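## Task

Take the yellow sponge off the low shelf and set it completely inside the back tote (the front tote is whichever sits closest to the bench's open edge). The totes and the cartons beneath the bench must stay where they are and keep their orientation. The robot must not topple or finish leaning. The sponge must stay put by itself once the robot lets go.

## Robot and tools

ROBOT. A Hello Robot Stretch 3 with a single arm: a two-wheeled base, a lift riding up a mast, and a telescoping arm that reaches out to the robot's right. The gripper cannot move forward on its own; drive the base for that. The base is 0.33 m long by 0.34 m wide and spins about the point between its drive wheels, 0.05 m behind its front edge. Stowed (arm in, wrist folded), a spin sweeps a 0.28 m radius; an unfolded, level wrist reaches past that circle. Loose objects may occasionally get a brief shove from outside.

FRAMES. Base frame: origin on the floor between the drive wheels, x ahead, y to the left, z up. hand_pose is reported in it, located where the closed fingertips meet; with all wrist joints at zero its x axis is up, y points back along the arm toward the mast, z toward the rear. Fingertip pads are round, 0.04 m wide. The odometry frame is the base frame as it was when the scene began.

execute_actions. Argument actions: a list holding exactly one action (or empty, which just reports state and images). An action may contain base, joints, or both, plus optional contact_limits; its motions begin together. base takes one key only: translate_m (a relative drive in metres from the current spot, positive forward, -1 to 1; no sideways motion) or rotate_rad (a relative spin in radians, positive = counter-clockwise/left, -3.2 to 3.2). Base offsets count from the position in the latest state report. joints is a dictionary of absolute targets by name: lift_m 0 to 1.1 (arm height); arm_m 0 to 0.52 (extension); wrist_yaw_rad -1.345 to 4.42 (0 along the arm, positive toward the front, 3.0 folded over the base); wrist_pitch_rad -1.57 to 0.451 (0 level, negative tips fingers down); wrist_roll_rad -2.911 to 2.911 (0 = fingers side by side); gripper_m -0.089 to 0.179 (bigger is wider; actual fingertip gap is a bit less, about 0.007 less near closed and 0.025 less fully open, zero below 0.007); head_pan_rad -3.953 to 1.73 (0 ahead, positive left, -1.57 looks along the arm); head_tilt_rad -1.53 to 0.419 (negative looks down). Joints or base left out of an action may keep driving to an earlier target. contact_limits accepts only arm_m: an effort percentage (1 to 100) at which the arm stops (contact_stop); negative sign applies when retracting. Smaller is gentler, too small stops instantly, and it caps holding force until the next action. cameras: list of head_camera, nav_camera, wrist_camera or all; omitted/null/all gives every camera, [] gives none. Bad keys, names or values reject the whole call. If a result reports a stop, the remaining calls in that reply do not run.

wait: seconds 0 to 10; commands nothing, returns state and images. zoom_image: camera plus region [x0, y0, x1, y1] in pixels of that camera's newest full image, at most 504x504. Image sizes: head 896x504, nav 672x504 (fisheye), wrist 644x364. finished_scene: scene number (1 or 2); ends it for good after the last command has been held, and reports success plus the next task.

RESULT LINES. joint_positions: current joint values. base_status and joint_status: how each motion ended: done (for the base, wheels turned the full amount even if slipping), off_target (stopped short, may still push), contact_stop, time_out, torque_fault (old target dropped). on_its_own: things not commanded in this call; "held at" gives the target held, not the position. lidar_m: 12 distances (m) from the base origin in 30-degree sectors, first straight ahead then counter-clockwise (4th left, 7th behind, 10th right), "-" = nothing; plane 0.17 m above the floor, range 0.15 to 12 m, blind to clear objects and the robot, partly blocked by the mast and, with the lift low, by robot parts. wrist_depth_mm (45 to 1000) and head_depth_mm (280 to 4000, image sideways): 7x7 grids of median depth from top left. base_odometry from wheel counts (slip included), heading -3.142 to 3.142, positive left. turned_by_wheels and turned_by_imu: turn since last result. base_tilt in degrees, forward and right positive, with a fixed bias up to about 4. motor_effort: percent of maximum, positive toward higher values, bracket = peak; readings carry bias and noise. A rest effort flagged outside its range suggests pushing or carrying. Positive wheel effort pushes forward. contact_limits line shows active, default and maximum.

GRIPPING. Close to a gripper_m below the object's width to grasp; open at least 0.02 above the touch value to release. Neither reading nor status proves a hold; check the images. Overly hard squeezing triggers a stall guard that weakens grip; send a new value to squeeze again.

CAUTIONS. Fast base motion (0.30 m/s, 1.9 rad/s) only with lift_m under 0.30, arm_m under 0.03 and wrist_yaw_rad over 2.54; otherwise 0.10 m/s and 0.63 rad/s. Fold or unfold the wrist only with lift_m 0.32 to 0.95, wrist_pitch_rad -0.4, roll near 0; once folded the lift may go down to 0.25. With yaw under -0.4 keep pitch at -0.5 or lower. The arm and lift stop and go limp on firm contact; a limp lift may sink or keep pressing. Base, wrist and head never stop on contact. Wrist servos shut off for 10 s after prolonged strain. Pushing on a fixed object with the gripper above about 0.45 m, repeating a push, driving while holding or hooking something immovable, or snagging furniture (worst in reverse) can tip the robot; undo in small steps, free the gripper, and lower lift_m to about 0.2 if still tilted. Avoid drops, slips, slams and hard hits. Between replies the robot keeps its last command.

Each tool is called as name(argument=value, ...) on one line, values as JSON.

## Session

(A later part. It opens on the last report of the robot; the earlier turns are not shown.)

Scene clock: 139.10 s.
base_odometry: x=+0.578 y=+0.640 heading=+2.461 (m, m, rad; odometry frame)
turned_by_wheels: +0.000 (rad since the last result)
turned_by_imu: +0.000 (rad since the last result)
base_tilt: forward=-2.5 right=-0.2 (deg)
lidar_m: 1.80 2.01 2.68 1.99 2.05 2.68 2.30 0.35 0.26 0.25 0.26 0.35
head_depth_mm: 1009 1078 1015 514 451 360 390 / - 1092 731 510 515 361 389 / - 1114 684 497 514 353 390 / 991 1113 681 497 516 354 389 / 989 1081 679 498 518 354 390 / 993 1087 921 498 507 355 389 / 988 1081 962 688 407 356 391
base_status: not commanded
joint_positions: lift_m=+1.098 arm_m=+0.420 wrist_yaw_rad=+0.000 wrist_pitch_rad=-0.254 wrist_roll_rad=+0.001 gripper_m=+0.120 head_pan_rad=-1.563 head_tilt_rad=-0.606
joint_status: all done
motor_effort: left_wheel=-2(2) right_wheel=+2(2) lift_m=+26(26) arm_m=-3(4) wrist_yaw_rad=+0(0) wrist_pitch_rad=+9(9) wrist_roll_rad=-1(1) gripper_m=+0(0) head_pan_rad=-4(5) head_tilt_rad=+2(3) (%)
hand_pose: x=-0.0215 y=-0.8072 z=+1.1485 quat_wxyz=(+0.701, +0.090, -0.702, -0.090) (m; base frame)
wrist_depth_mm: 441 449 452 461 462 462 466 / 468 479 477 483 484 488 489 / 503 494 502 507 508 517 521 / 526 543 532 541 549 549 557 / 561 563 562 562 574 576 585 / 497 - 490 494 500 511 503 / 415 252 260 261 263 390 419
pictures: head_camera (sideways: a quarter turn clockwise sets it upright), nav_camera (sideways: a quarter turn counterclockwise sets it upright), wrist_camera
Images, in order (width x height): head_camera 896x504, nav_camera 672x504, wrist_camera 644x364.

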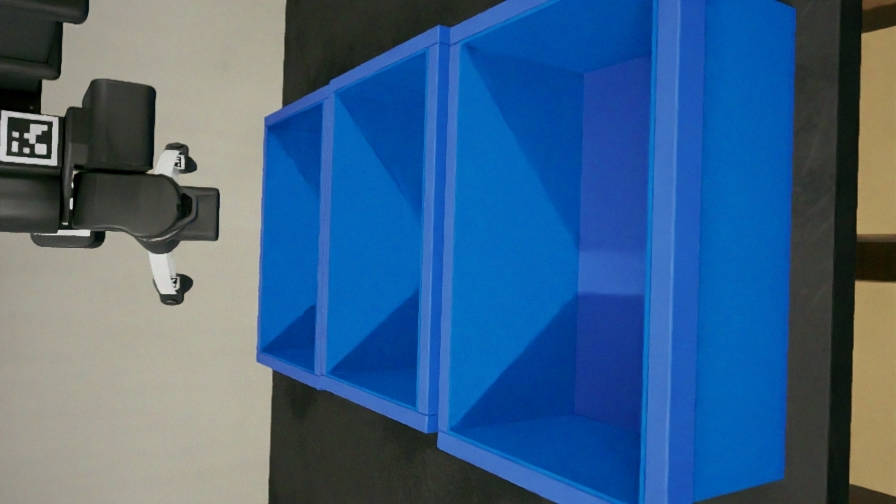

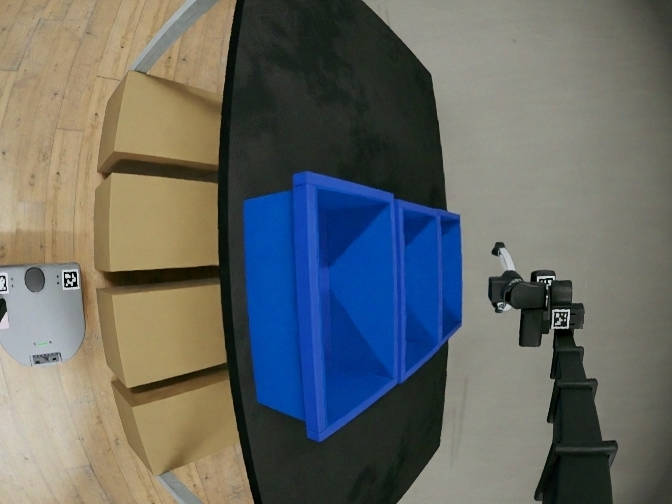

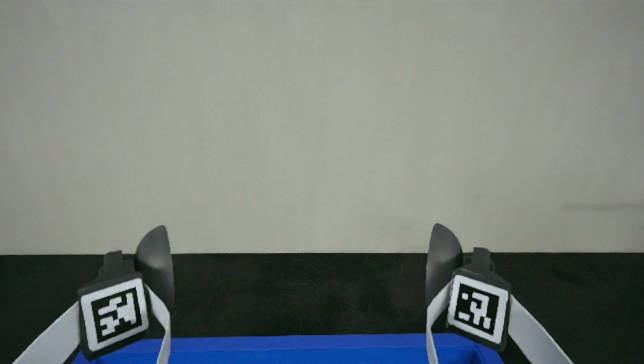

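zoom_image(camera="head_camera", region=[240, 60, 480, 240])

zoom_image(camera="head_camera", region=[240, 270, 480, 450])

Region (240, 60, 480, 240) of head_camera's 896x504 image, scaled by 2.100, with more detail than that image has; it fills the top 378 rows of this view, and the rest is white.

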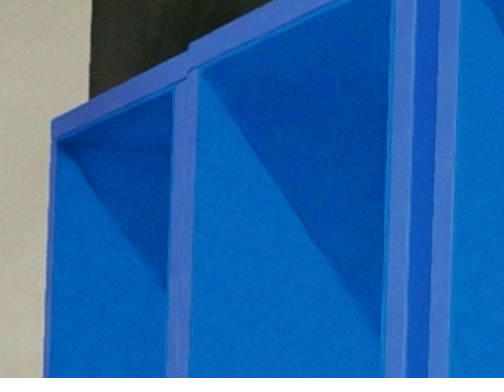

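Region (240, 270, 480, 450) of head_camera's 896x504 image, scaled by 2.100, with more detail than that image has; it fills the top 378 rows of this view, and the rest is white.

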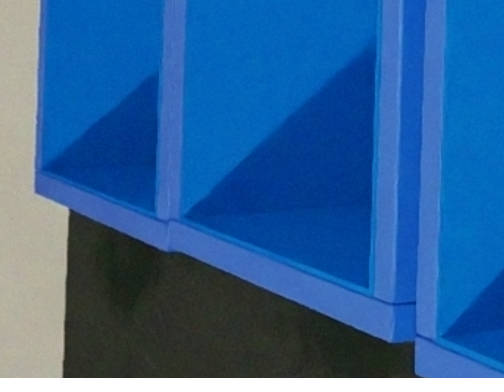

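execute_actions(actions=[{"joints": {"arm_m": 0.40, "wrist_pitch_rad": -0.65}}], cameras=["wrist_camera"])

execute_actions(actions=[{"joints": {"lift_m": 1.058, "arm_m": 0.44}}], cameras=["wrist_camera", "head_camera"])

Scene clock: 153.63 s.
base_odometry: x=+0.578 y=+0.640 heading=+2.461 (m, m, rad; odometry frame)
turned_by_wheels: +0.000 (rad since the last result)
turned_by_imu: +0.000 (rad since the last result)
base_tilt: forward=-2.6 right=+0.0 (deg)
lidar_m: 1.79 2.00 2.68 1.99 2.04 2.69 2.30 0.35 0.26 0.25 0.26 0.35
head_depth_mm: 1013 1079 1016 512 453 361 389 / - 1099 732 508 516 361 388 / - 1100 683 496 514 354 389 / 983 1073 683 498 515 354 390 / 984 1085 681 497 516 355 390 / 984 1090 913 497 507 355 391 / 990 1088 963 689 407 355 391
base_status: not commanded
joint_positions: lift_m=+1.098 arm_m=+0.400 wrist_yaw_rad=+0.000 wrist_pitch_rad=-0.659 wrist_roll_rad=+0.001 gripper_m=+0.120 head_pan_rad=-1.563 head_tilt_rad=-0.606
joint_status: all done
motor_effort: left_wheel=-2(2) right_wheel=+2(2) lift_m=+26(26) arm_m=-3(2) wrist_yaw_rad=+0(0) wrist_pitch_rad=+3(11) wrist_roll_rad=+0(1) gripper_m=+0(0) head_pan_rad=-4(4) head_tilt_rad=+3(3) (%)
hand_pose: x=-0.0216 y=-0.7331 z=+1.0603 quat_wxyz=(+0.669, +0.229, -0.669, -0.229) (m; base frame)
wrist_depth_mm: 506 513 515 515 516 524 529 / 542 540 553 555 559 549 568 / 448 272 274 276 281 481 479 / 367 283 295 302 304 266 413 / 208 278 335 335 336 229 359 / 206 - 304 264 308 190 321 / - 267 271 232 277 215 276
pictures: wrist_camera
Images, in order (width x height): wrist_camera 644x364.

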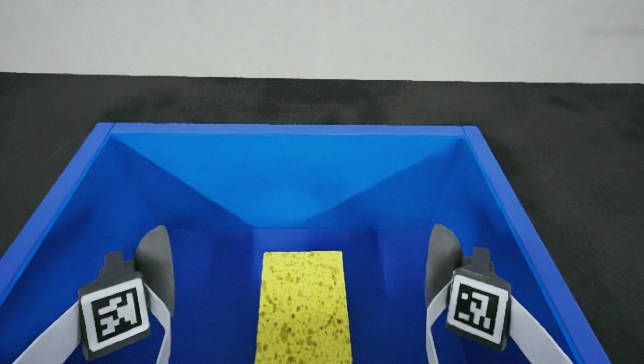

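Scene clock: 155.00 s.
base_odometry: x=+0.578 y=+0.640 heading=+2.461 (m, m, rad; odometry frame)
turned_by_wheels: +0.000 (rad since the last result)
turned_by_imu: +0.000 (rad since the last result)
base_tilt: forward=-2.6 right=+0.0 (deg)
lidar_m: 1.79 2.01 2.68 1.99 2.04 2.68 2.29 0.35 0.26 0.25 0.26 0.35
head_depth_mm: 952 1089 1018 512 451 360 389 / 955 1095 729 508 516 361 388 / 956 1109 683 497 516 353 390 / 985 1084 678 498 515 354 389 / 987 1088 683 498 516 354 390 / 990 1087 912 499 507 354 390 / 985 1085 964 690 406 355 391
base_status: not commanded
joint_positions: lift_m=+1.059 arm_m=+0.440 wrist_yaw_rad=+0.000 wrist_pitch_rad=-0.660 wrist_roll_rad=+0.001 gripper_m=+0.120 head_pan_rad=-1.563 head_tilt_rad=-0.606
joint_status: all done
motor_effort: left_wheel=-2(2) right_wheel=+2(2) lift_m=+10(24) arm_m=+2(2) wrist_yaw_rad=+0(0) wrist_pitch_rad=+4(4) wrist_roll_rad=-1(1) gripper_m=+0(0) head_pan_rad=-4(5) head_tilt_rad=+2(3) (%)
hand_pose: x=-0.0216 y=-0.7724 z=+1.0212 quat_wxyz=(+0.669, +0.229, -0.669, -0.230) (m; base frame)
wrist_depth_mm: 473 477 474 475 476 483 486 / 471 467 472 484 492 494 501 / 208 216 216 221 220 224 417 / 207 240 242 246 250 213 357 / 208 265 280 283 284 213 169 / 208 - 255 216 264 189 148 / - 229 231 195 239 214 147
pictures: head_camera (sideways: a quarter turn clockwise sets it upright), wrist_camera
Images, in order (width x height): head_camera 896x504, wrist_camera 644x364.

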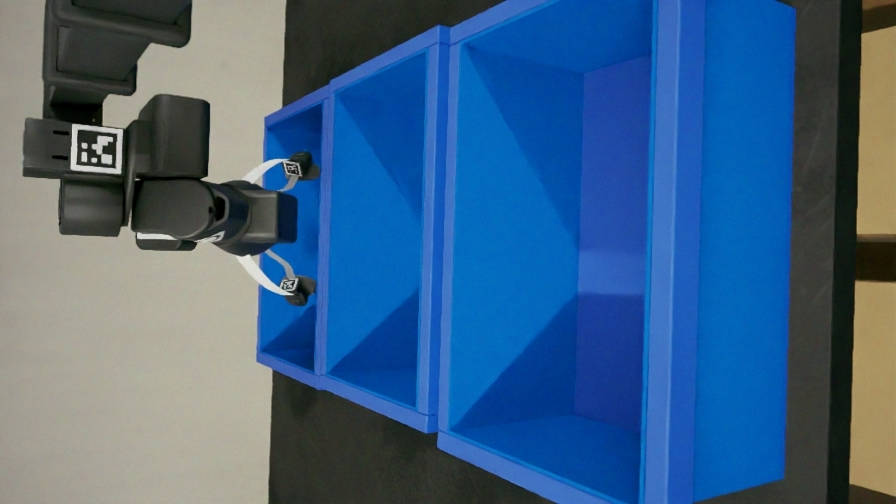

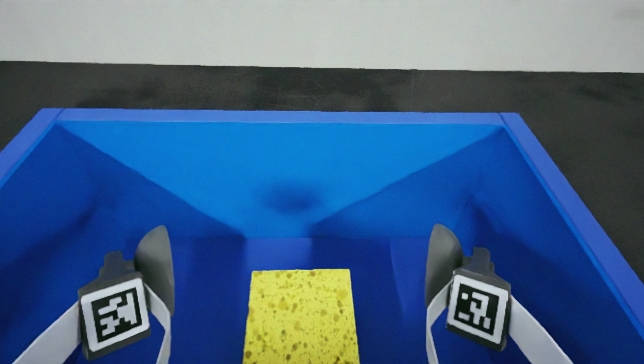

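execute_actions(actions=[{"joints": {"arm_m": 0.488}, "contact_limits": {"arm_m": 12}}], cameras=["wrist_camera", "head_camera"])

Scene clock: 159.67 s.
base_odometry: x=+0.578 y=+0.640 heading=+2.461 (m, m, rad; odometry frame)
turned_by_wheels: +0.000 (rad since the last result)
turned_by_imu: +0.000 (rad since the last result)
base_tilt: forward=-2.5 right=-0.1 (deg)
lidar_m: 1.79 2.00 2.68 1.99 2.04 2.68 2.30 0.35 0.26 0.25 0.26 0.35
head_depth_mm: 955 1097 1017 513 451 361 390 / 956 1100 732 507 515 361 388 / 952 1119 679 496 514 353 389 / 988 1073 682 497 516 354 389 / 987 1080 679 497 516 353 390 / 991 1083 915 499 508 354 389 / 987 1084 960 691 406 355 391
base_status: not commanded
joint_positions: lift_m=+1.059 arm_m=+0.488 wrist_yaw_rad=+0.000 wrist_pitch_rad=-0.660 wrist_roll_rad=+0.001 gripper_m=+0.120 head_pan_rad=-1.563 head_tilt_rad=-0.606
joint_status: all done
motor_effort: left_wheel=-2(2) right_wheel=+2(2) lift_m=+10(11) arm_m=+2(3) wrist_yaw_rad=+0(0) wrist_pitch_rad=+4(3) wrist_roll_rad=-1(0) gripper_m=+0(0) head_pan_rad=-5(5) head_tilt_rad=+3(3) (%)
contact_limits: arm_m 12 (drawing in: default 22, maximum 35; extending or still: default 29, maximum 47)
hand_pose: x=-0.0216 y=-0.8204 z=+1.0211 quat_wxyz=(+0.669, +0.229, -0.669, -0.230) (m; base frame)
wrist_depth_mm: 426 422 424 431 433 436 445 / 460 451 463 462 469 476 477 / 390 397 394 404 405 407 417 / 177 180 181 184 186 186 352 / 195 197 206 209 211 199 168 / 208 - 249 252 254 187 149 / - 229 235 236 240 213 146
pictures: head_camera (sideways: a quarter turn clockwise sets it upright), wrist_camera
Images, in order (width x height): head_camera 896x504, wrist_camera 644x364.

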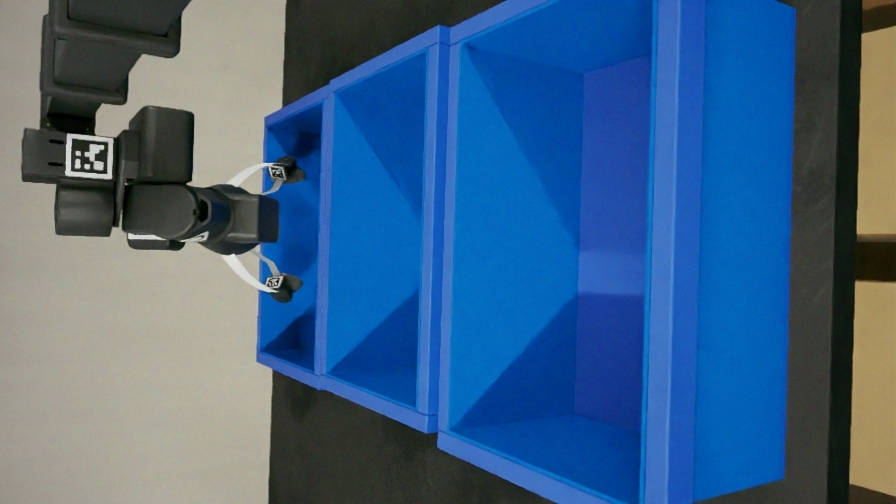

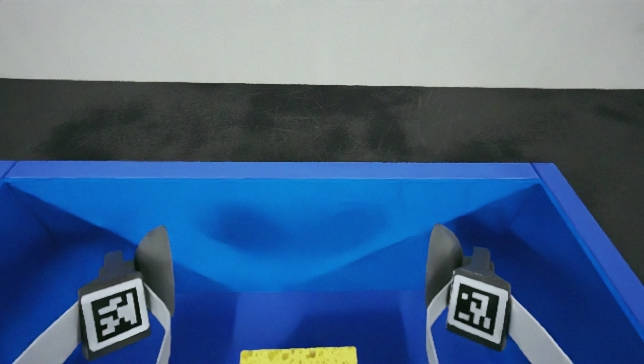

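execute_actions(actions=[{"joints": {"arm_m": 0.504}, "contact_limits": {"arm_m": 15}}], cameras=["wrist_camera", "head_camera"])

Scene clock: 162.97 s.
base_odometry: x=+0.578 y=+0.640 heading=+2.461 (m, m, rad; odometry frame)
turned_by_wheels: +0.000 (rad since the last result)
turned_by_imu: +0.000 (rad since the last result)
base_tilt: forward=-2.5 right=-0.1 (deg)
lidar_m: 1.80 2.00 2.68 1.99 2.04 2.69 2.30 0.35 0.26 0.25 0.26 0.35
head_depth_mm: 959 1093 1013 511 452 361 389 / 963 1095 731 507 515 361 389 / 951 1105 679 497 515 354 390 / 985 1068 681 497 517 353 389 / 989 1085 681 497 516 355 390 / 989 1090 914 496 508 355 390 / 989 1092 960 688 407 355 391
base_status: not commanded
joint_positions: lift_m=+1.059 arm_m=+0.504 wrist_yaw_rad=+0.000 wrist_pitch_rad=-0.660 wrist_roll_rad=+0.001 gripper_m=+0.120 head_pan_rad=-1.563 head_tilt_rad=-0.606
joint_status: all done
motor_effort: left_wheel=-2(2) right_wheel=+2(2) lift_m=+10(11) arm_m=+3(4) wrist_yaw_rad=+0(1) wrist_pitch_rad=+3(4) wrist_roll_rad=-1(0) gripper_m=+1(1) head_pan_rad=-5(5) head_tilt_rad=+2(3) (%)
contact_limits: arm_m 15 (drawing in: default 22, maximum 35; extending or still: default 29, maximum 47)
hand_pose: x=-0.0216 y=-0.8364 z=+1.0211 quat_wxyz=(+0.669, +0.229, -0.669, -0.230) (m; base frame)
wrist_depth_mm: 408 413 410 416 421 418 425 / 443 445 449 456 460 460 466 / 388 390 401 402 406 413 421 / 334 336 341 342 347 355 354 / 176 172 179 182 183 184 167 / 199 - 219 223 224 188 149 / - 230 234 238 239 211 146
pictures: head_camera (sideways: a quarter turn clockwise sets it upright), wrist_camera
Images, in order (width x height): head_camera 896x504, wrist_camera 644x364.

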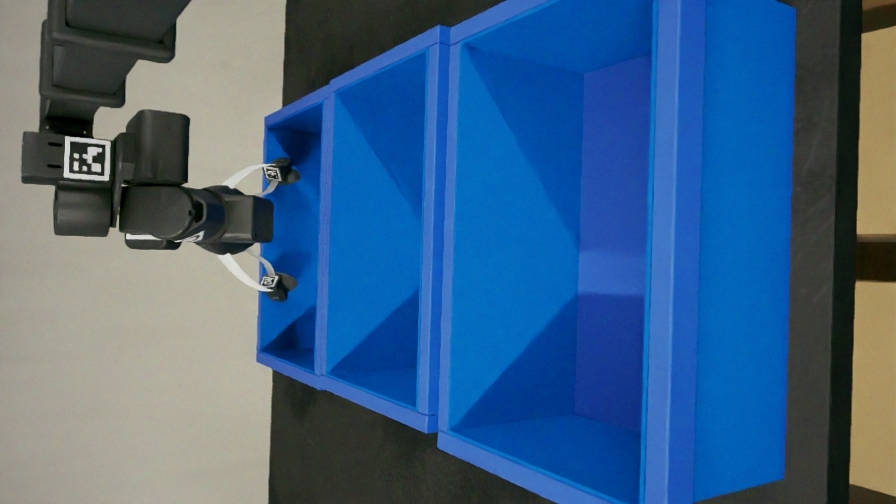

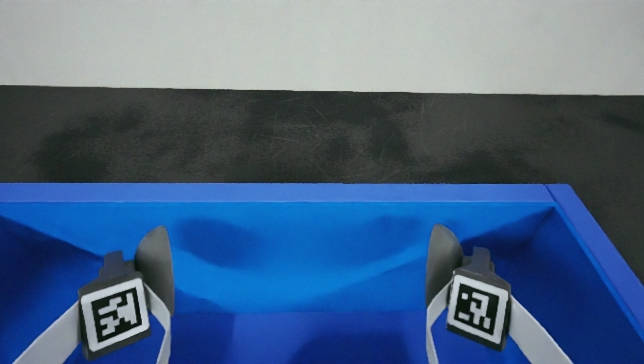

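execute_actions(actions=[])

Scene clock: 164.77 s.
base_odometry: x=+0.578 y=+0.640 heading=+2.461 (m, m, rad; odometry frame)
turned_by_wheels: +0.000 (rad since the last result)
turned_by_imu: +0.000 (rad since the last result)
base_tilt: forward=-2.4 right=-0.1 (deg)
lidar_m: 1.79 2.00 2.68 1.98 2.04 2.68 2.30 0.35 0.26 0.25 0.26 0.35
head_depth_mm: 962 1093 1016 512 451 361 389 / 960 1094 733 509 514 362 388 / 949 1107 679 496 515 354 389 / 982 1067 680 497 515 354 390 / 984 1079 682 497 517 354 390 / 985 1084 914 498 508 354 390 / 985 1090 959 689 407 355 391
base_status: not commanded
joint_positions: lift_m=+1.059 arm_m=+0.504 wrist_yaw_rad=+0.000 wrist_pitch_rad=-0.660 wrist_roll_rad=+0.001 gripper_m=+0.120 head_pan_rad=-1.563 head_tilt_rad=-0.606
joint_status: all done
motor_effort: left_wheel=-2(2) right_wheel=+2(2) lift_m=+11(11) arm_m=+3(4) wrist_yaw_rad=+1(1) wrist_pitch_rad=+4(4) wrist_roll_rad=+0(0) gripper_m=+0(1) head_pan_rad=-5(5) head_tilt_rad=+2(3) (%)
contact_limits: arm_m 15 (drawing in: default 22, maximum 35; extending or still: default 29, maximum 47)
hand_pose: x=-0.0216 y=-0.8364 z=+1.0211 quat_wxyz=(+0.669, +0.229, -0.669, -0.230) (m; base frame)
wrist_depth_mm: 410 410 416 409 417 417 423 / 443 450 451 455 459 468 466 / 389 393 398 405 405 415 420 / 336 335 341 344 349 350 356 / 176 172 179 182 182 183 169 / 199 - 218 222 225 188 148 / - 230 236 236 240 212 146
pictures: head_camera (sideways: a quarter turn clockwise sets it upright), nav_camera (sideways: a quarter turn counterclockwise sets it upright), wrist_camera
Images, in order (width x height): head_camera 896x504, nav_camera 672x504, wrist_camera 644x364.

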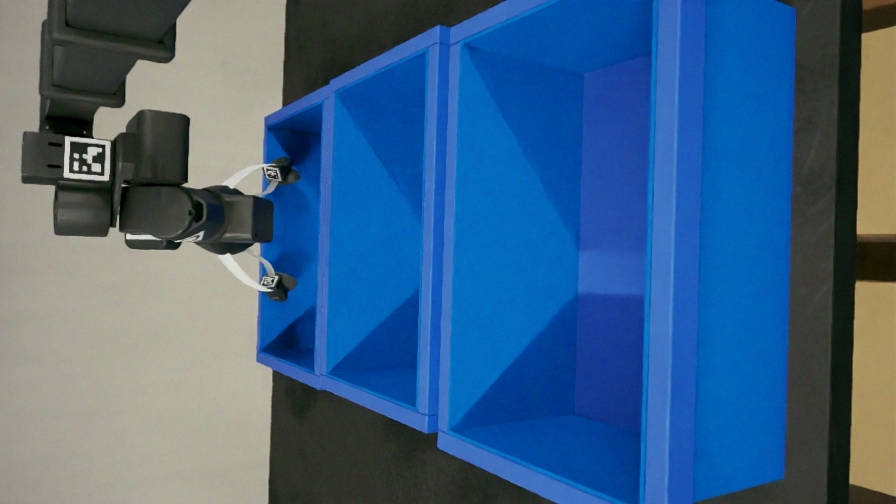

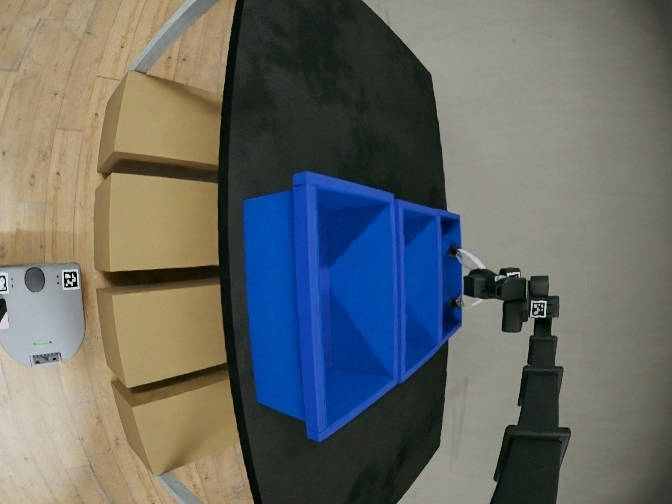

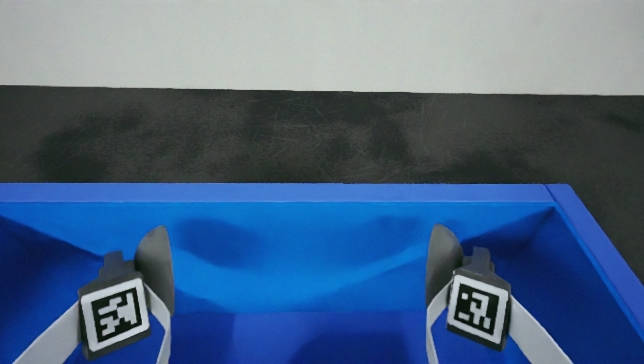

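execute_actions(actions=[{"joints": {"arm_m": 0.514}, "contact_limits": {"arm_m": 15}}])

Scene clock: 166.60 s.
base_odometry: x=+0.578 y=+0.640 heading=+2.461 (m, m, rad; odometry frame)
turned_by_wheels: +0.000 (rad since the last result)
turned_by_imu: +0.000 (rad since the last result)
base_tilt: forward=-2.6 right=-0.1 (deg)
lidar_m: 1.79 2.00 2.68 1.99 2.05 2.69 2.29 0.36 0.26 0.25 0.26 0.35
head_depth_mm: 953 1097 1012 512 451 361 389 / 957 1094 732 508 516 361 388 / 949 1110 679 496 516 353 389 / 984 1069 682 497 515 354 389 / 986 1088 680 498 516 354 389 / 989 1086 911 498 507 355 391 / 990 1084 962 691 407 355 392
base_status: not commanded
joint_positions: lift_m=+1.059 arm_m=+0.514 wrist_yaw_rad=+0.000 wrist_pitch_rad=-0.663 wrist_roll_rad=+0.001 gripper_m=+0.120 head_pan_rad=-1.563 head_tilt_rad=-0.606
joint_status: all done
motor_effort: left_wheel=-2(2) right_wheel=+2(2) lift_m=+11(10) arm_m=+4(5) wrist_yaw_rad=+0(1) wrist_pitch_rad=+5(5) wrist_roll_rad=-1(0) gripper_m=+0(0) head_pan_rad=-5(5) head_tilt_rad=+2(2) (%)
contact_limits: arm_m 15 (drawing in: default 22, maximum 35; extending or still: default 29, maximum 47)
hand_pose: x=-0.0216 y=-0.8456 z=+1.0205 quat_wxyz=(+0.668, +0.230, -0.669, -0.231) (m; base frame)
wrist_depth_mm: 403 402 402 405 409 407 413 / 442 437 447 442 451 459 467 / 387 389 393 400 404 404 419 / 330 330 338 343 345 355 358 / 165 161 168 170 172 175 168 / 189 - 204 208 210 188 148 / - 228 233 236 238 211 146
pictures: head_camera (sideways: a quarter turn clockwise sets it upright), nav_camera (sideways: a quarter turn counterclockwise sets it upright), wrist_camera
Images, in order (width x height): head_camera 896x504, nav_camera 672x504, wrist_camera 644x364.

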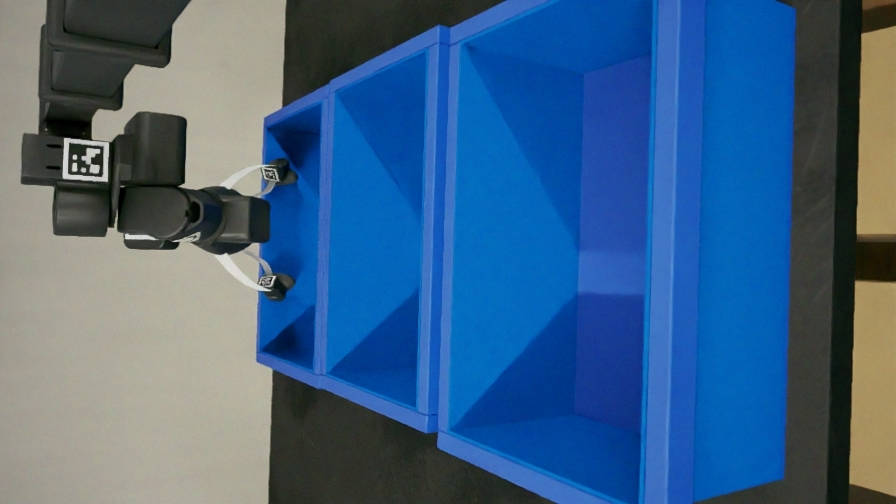

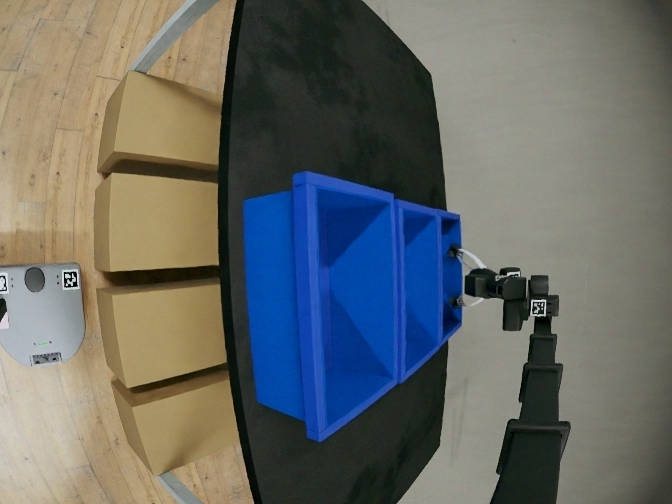

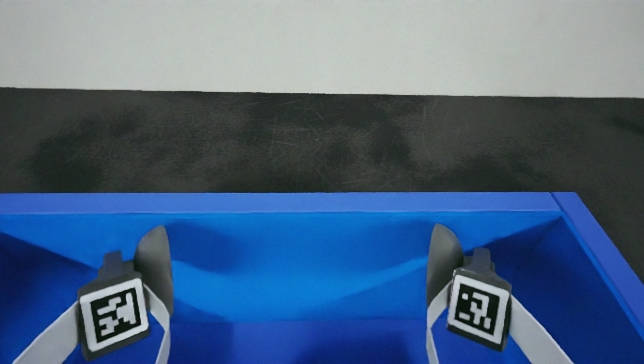

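zoom_image(camera="head_camera", region=[220, 60, 480, 440])

Region (220, 60, 480, 440) of head_camera's 896x504 image, scaled by 1.326, with more detail than that image has; it fills the left 345 columns of this view, and the rest is white.

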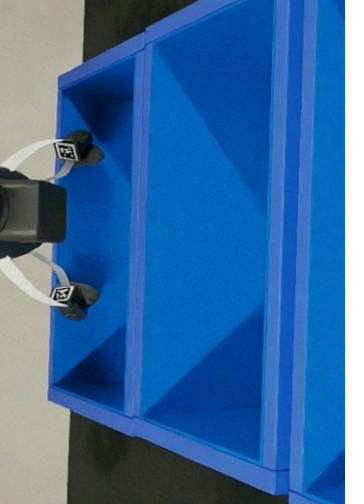

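zoom_image(camera="head_camera", region=[290, 70, 470, 170])

zoom_image(camera="head_camera", region=[290, 340, 470, 460])

Region (290, 70, 470, 170) of head_camera's 896x504 image, scaled by 2.800, with more detail than that image has.

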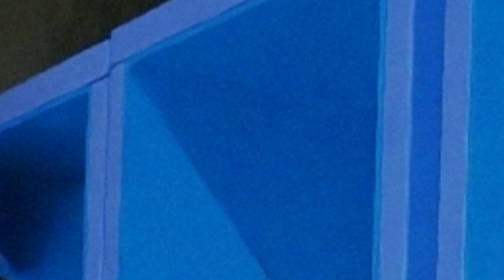

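Region (290, 340, 470, 460) of head_camera's 896x504 image, scaled by 2.800, with more detail than that image has.

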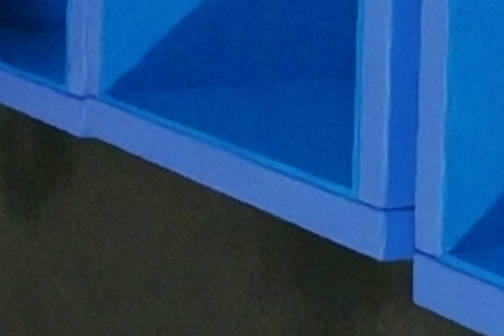

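execute_actions(actions=[{"joints": {"arm_m": 0.475, "wrist_pitch_rad": -0.5}, "contact_limits": {"arm_m": 15}}])

execute_actions(actions=[{"joints": {"lift_m": 1.03}}])

Scene clock: 173.67 s.
base_odometry: x=+0.578 y=+0.640 heading=+2.461 (m, m, rad; odometry frame)
turned_by_wheels: +0.000 (rad since the last result)
turned_by_imu: +0.000 (rad since the last result)
base_tilt: forward=-2.5 right=-0.1 (deg)
lidar_m: 1.79 2.01 2.68 1.99 2.05 2.68 2.29 0.35 0.26 0.25 0.26 0.35
head_depth_mm: 954 1097 1018 512 451 361 389 / 960 1097 691 508 516 360 389 / 948 - 682 496 516 353 389 / 983 1074 679 497 517 353 389 / 988 1079 682 498 518 354 390 / 986 1087 916 499 508 354 390 / 988 1086 957 690 408 355 391
base_status: not commanded
joint_positions: lift_m=+1.059 arm_m=+0.475 wrist_yaw_rad=+0.000 wrist_pitch_rad=-0.521 wrist_roll_rad=+0.001 gripper_m=+0.120 head_pan_rad=-1.563 head_tilt_rad=-0.606
joint_status: all done
motor_effort: left_wheel=-2(2) right_wheel=+2(2) lift_m=+11(10) arm_m=-3(4) wrist_yaw_rad=+0(0) wrist_pitch_rad=+8(14) wrist_roll_rad=+0(1) gripper_m=+0(0) head_pan_rad=-5(4) head_tilt_rad=+3(2) (%)
contact_limits: arm_m 15 (drawing in: default 22, maximum 35; extending or still: default 29, maximum 47)
hand_pose: x=-0.0216 y=-0.8304 z=+1.0487 quat_wxyz=(+0.683, +0.182, -0.683, -0.183) (m; base frame)
wrist_depth_mm: 417 422 415 415 419 421 425 / 451 449 457 456 456 462 469 / 483 484 489 502 502 504 502 / 407 415 421 430 430 439 442 / 198 202 205 207 209 210 367 / 208 - 232 237 239 189 308 / - 255 260 261 263 214 158
pictures: head_camera (sideways: a quarter turn clockwise sets it upright), nav_camera (sideways: a quarter turn counterclockwise sets it upright), wrist_camera
Images, in order (width x height): head_camera 896x504, nav_camera 672x504, wrist_camera 644x364.

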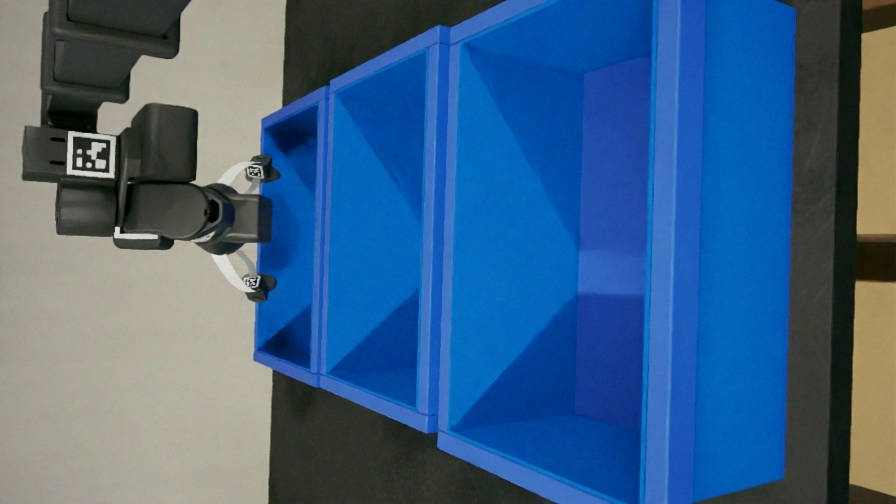

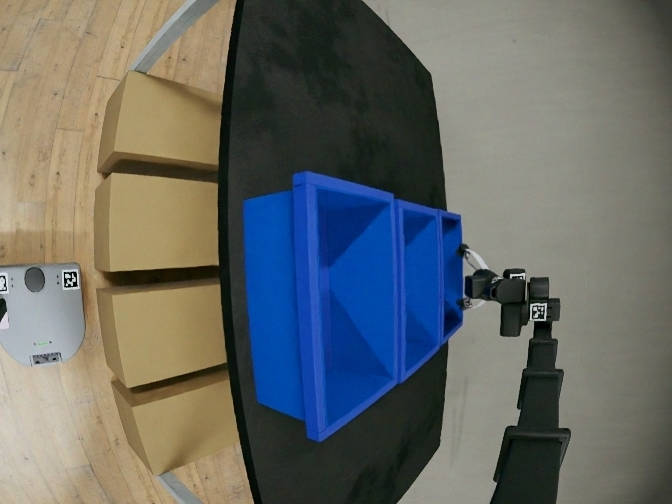

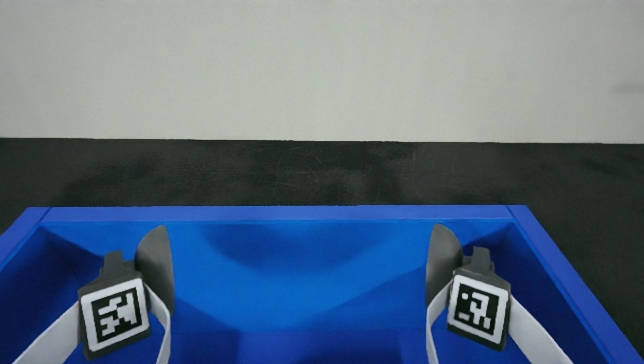

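Scene clock: 174.70 s.
base_odometry: x=+0.578 y=+0.640 heading=+2.461 (m, m, rad; odometry frame)
turned_by_wheels: +0.000 (rad since the last result)
turned_by_imu: +0.000 (rad since the last result)
base_tilt: forward=-2.6 right=-0.2 (deg)
lidar_m: 1.79 2.01 2.68 1.99 2.05 2.68 2.30 0.36 0.26 0.25 0.26 0.35
head_depth_mm: 972 - 1008 512 451 361 390 / 972 1091 689 506 515 360 389 / 971 - 681 496 516 353 389 / 983 1086 681 497 515 353 390 / 994 1083 683 497 517 354 389 / 986 1089 917 497 508 355 391 / 985 1084 964 689 407 355 391
base_status: not commanded
joint_positions: lift_m=+1.031 arm_m=+0.475 wrist_yaw_rad=+0.000 wrist_pitch_rad=-0.521 wrist_roll_rad=+0.001 gripper_m=+0.120 head_pan_rad=-1.563 head_tilt_rad=-0.606
joint_status: all done
motor_effort: left_wheel=-2(2) right_wheel=+2(1) lift_m=+11(10) arm_m=-4(3) wrist_yaw_rad=+0(1) wrist_pitch_rad=+7(8) wrist_roll_rad=-1(0) gripper_m=+1(0) head_pan_rad=-5(4) head_tilt_rad=+2(3) (%)
hand_pose: x=-0.0216 y=-0.8306 z=+1.0209 quat_wxyz=(+0.683, +0.182, -0.683, -0.183) (m; base frame)
wrist_depth_mm: 408 415 418 417 426 433 431 / 450 455 451 469 456 459 469 / 457 460 463 472 476 475 495 / 184 185 188 190 193 193 398 / 194 196 203 205 205 199 168 / 209 - 232 236 240 187 147 / - 230 236 238 238 214 146
pictures: head_camera (sideways: a quarter turn clockwise sets it upright), nav_camera (sideways: a quarter turn counterclockwise sets it upright), wrist_camera
Images, in order (width x height): head_camera 896x504, nav_camera 672x504, wrist_camera 644x364.

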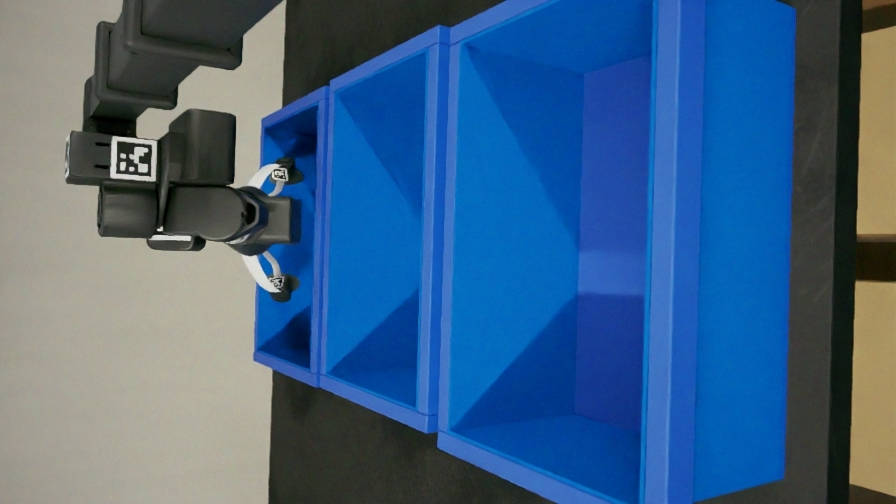

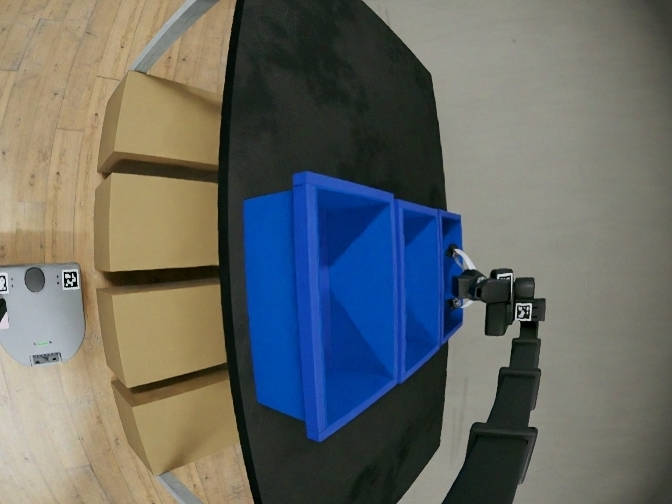

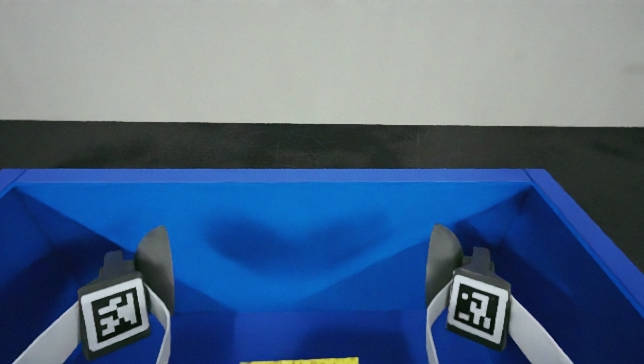

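zoom_image(camera="head_camera", region=[240, 70, 470, 170])

zoom_image(camera="head_camera", region=[240, 320, 470, 460])

Region (240, 70, 470, 170) of head_camera's 896x504 image, scaled by 2.191, with more detail than that image has; it fills the top 219 rows of this view, and the rest is white.

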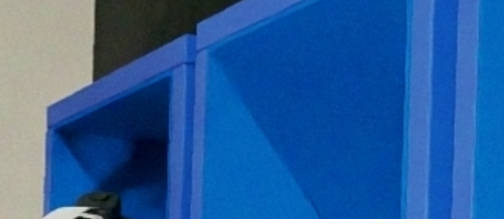

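Region (240, 320, 470, 460) of head_camera's 896x504 image, scaled by 2.191, with more detail than that image has; it fills the top 307 rows of this view, and the rest is white.

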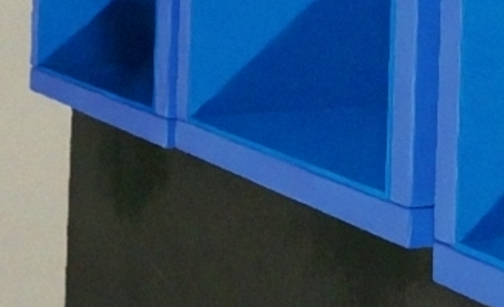

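execute_actions(actions=[{"joints": {"lift_m": 1.098, "arm_m": 0.435}}])

Scene clock: 179.60 s.
base_odometry: x=+0.578 y=+0.640 heading=+2.461 (m, m, rad; odometry frame)
turned_by_wheels: +0.000 (rad since the last result)
turned_by_imu: +0.000 (rad since the last result)
base_tilt: forward=-2.5 right=-0.1 (deg)
lidar_m: 1.79 2.01 2.69 1.99 2.05 2.68 2.30 0.36 0.26 0.25 0.26 0.35
head_depth_mm: 1011 1080 1014 511 452 361 389 / 984 1080 691 509 515 361 388 / - 1091 680 497 516 353 388 / 983 1073 681 498 515 354 390 / 992 1076 682 496 515 354 390 / 988 1090 913 498 507 354 390 / 985 1088 964 686 407 355 391
base_status: not commanded
joint_positions: lift_m=+1.097 arm_m=+0.435 wrist_yaw_rad=+0.000 wrist_pitch_rad=-0.520 wrist_roll_rad=+0.001 gripper_m=+0.120 head_pan_rad=-1.563 head_tilt_rad=-0.606
joint_status: all done
motor_effort: left_wheel=-2(2) right_wheel=+2(2) lift_m=+27(28) arm_m=-3(5) wrist_yaw_rad=+0(1) wrist_pitch_rad=+7(7) wrist_roll_rad=-1(1) gripper_m=+1(0) head_pan_rad=-5(5) head_tilt_rad=+3(2) (%)
hand_pose: x=-0.0216 y=-0.7906 z=+1.0879 quat_wxyz=(+0.683, +0.182, -0.683, -0.182) (m; base frame)
wrist_depth_mm: 445 449 455 458 458 466 463 / 493 492 495 496 509 511 517 / 537 541 549 557 554 555 573 / 472 485 485 489 500 499 505 / 397 257 263 262 266 406 427 / 220 - 296 300 306 350 364 / - 297 306 305 308 215 318
pictures: head_camera (sideways: a quarter turn clockwise sets it upright), nav_camera (sideways: a quarter turn counterclockwise sets it upright), wrist_camera
Images, in order (width x height): head_camera 896x504, nav_camera 672x504, wrist_camera 644x364.

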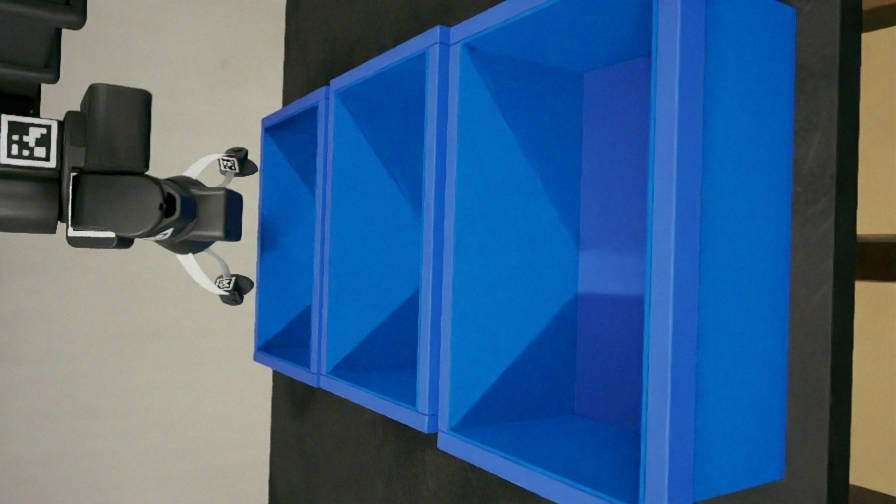

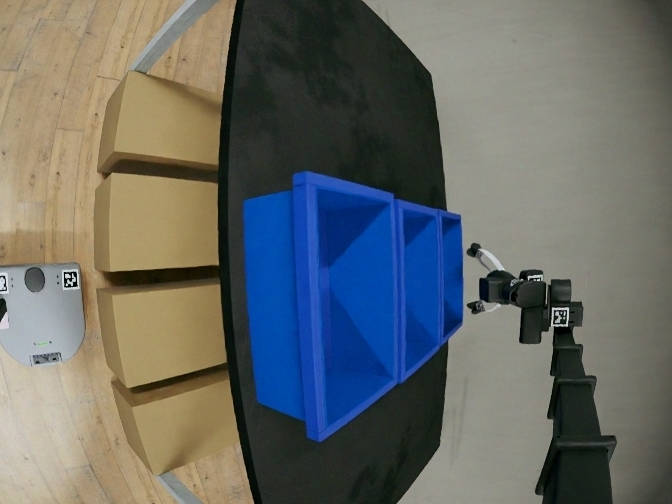

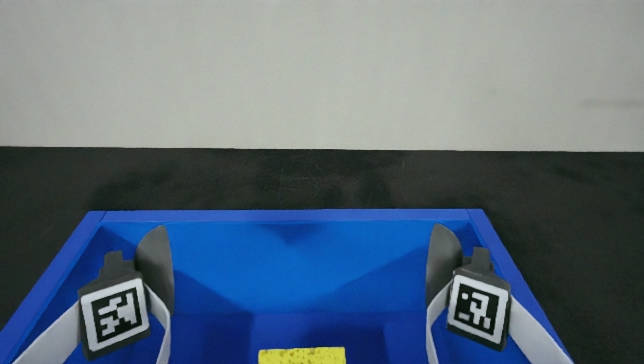

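finished_scene(scene=2)

The scene is finished: the task was done.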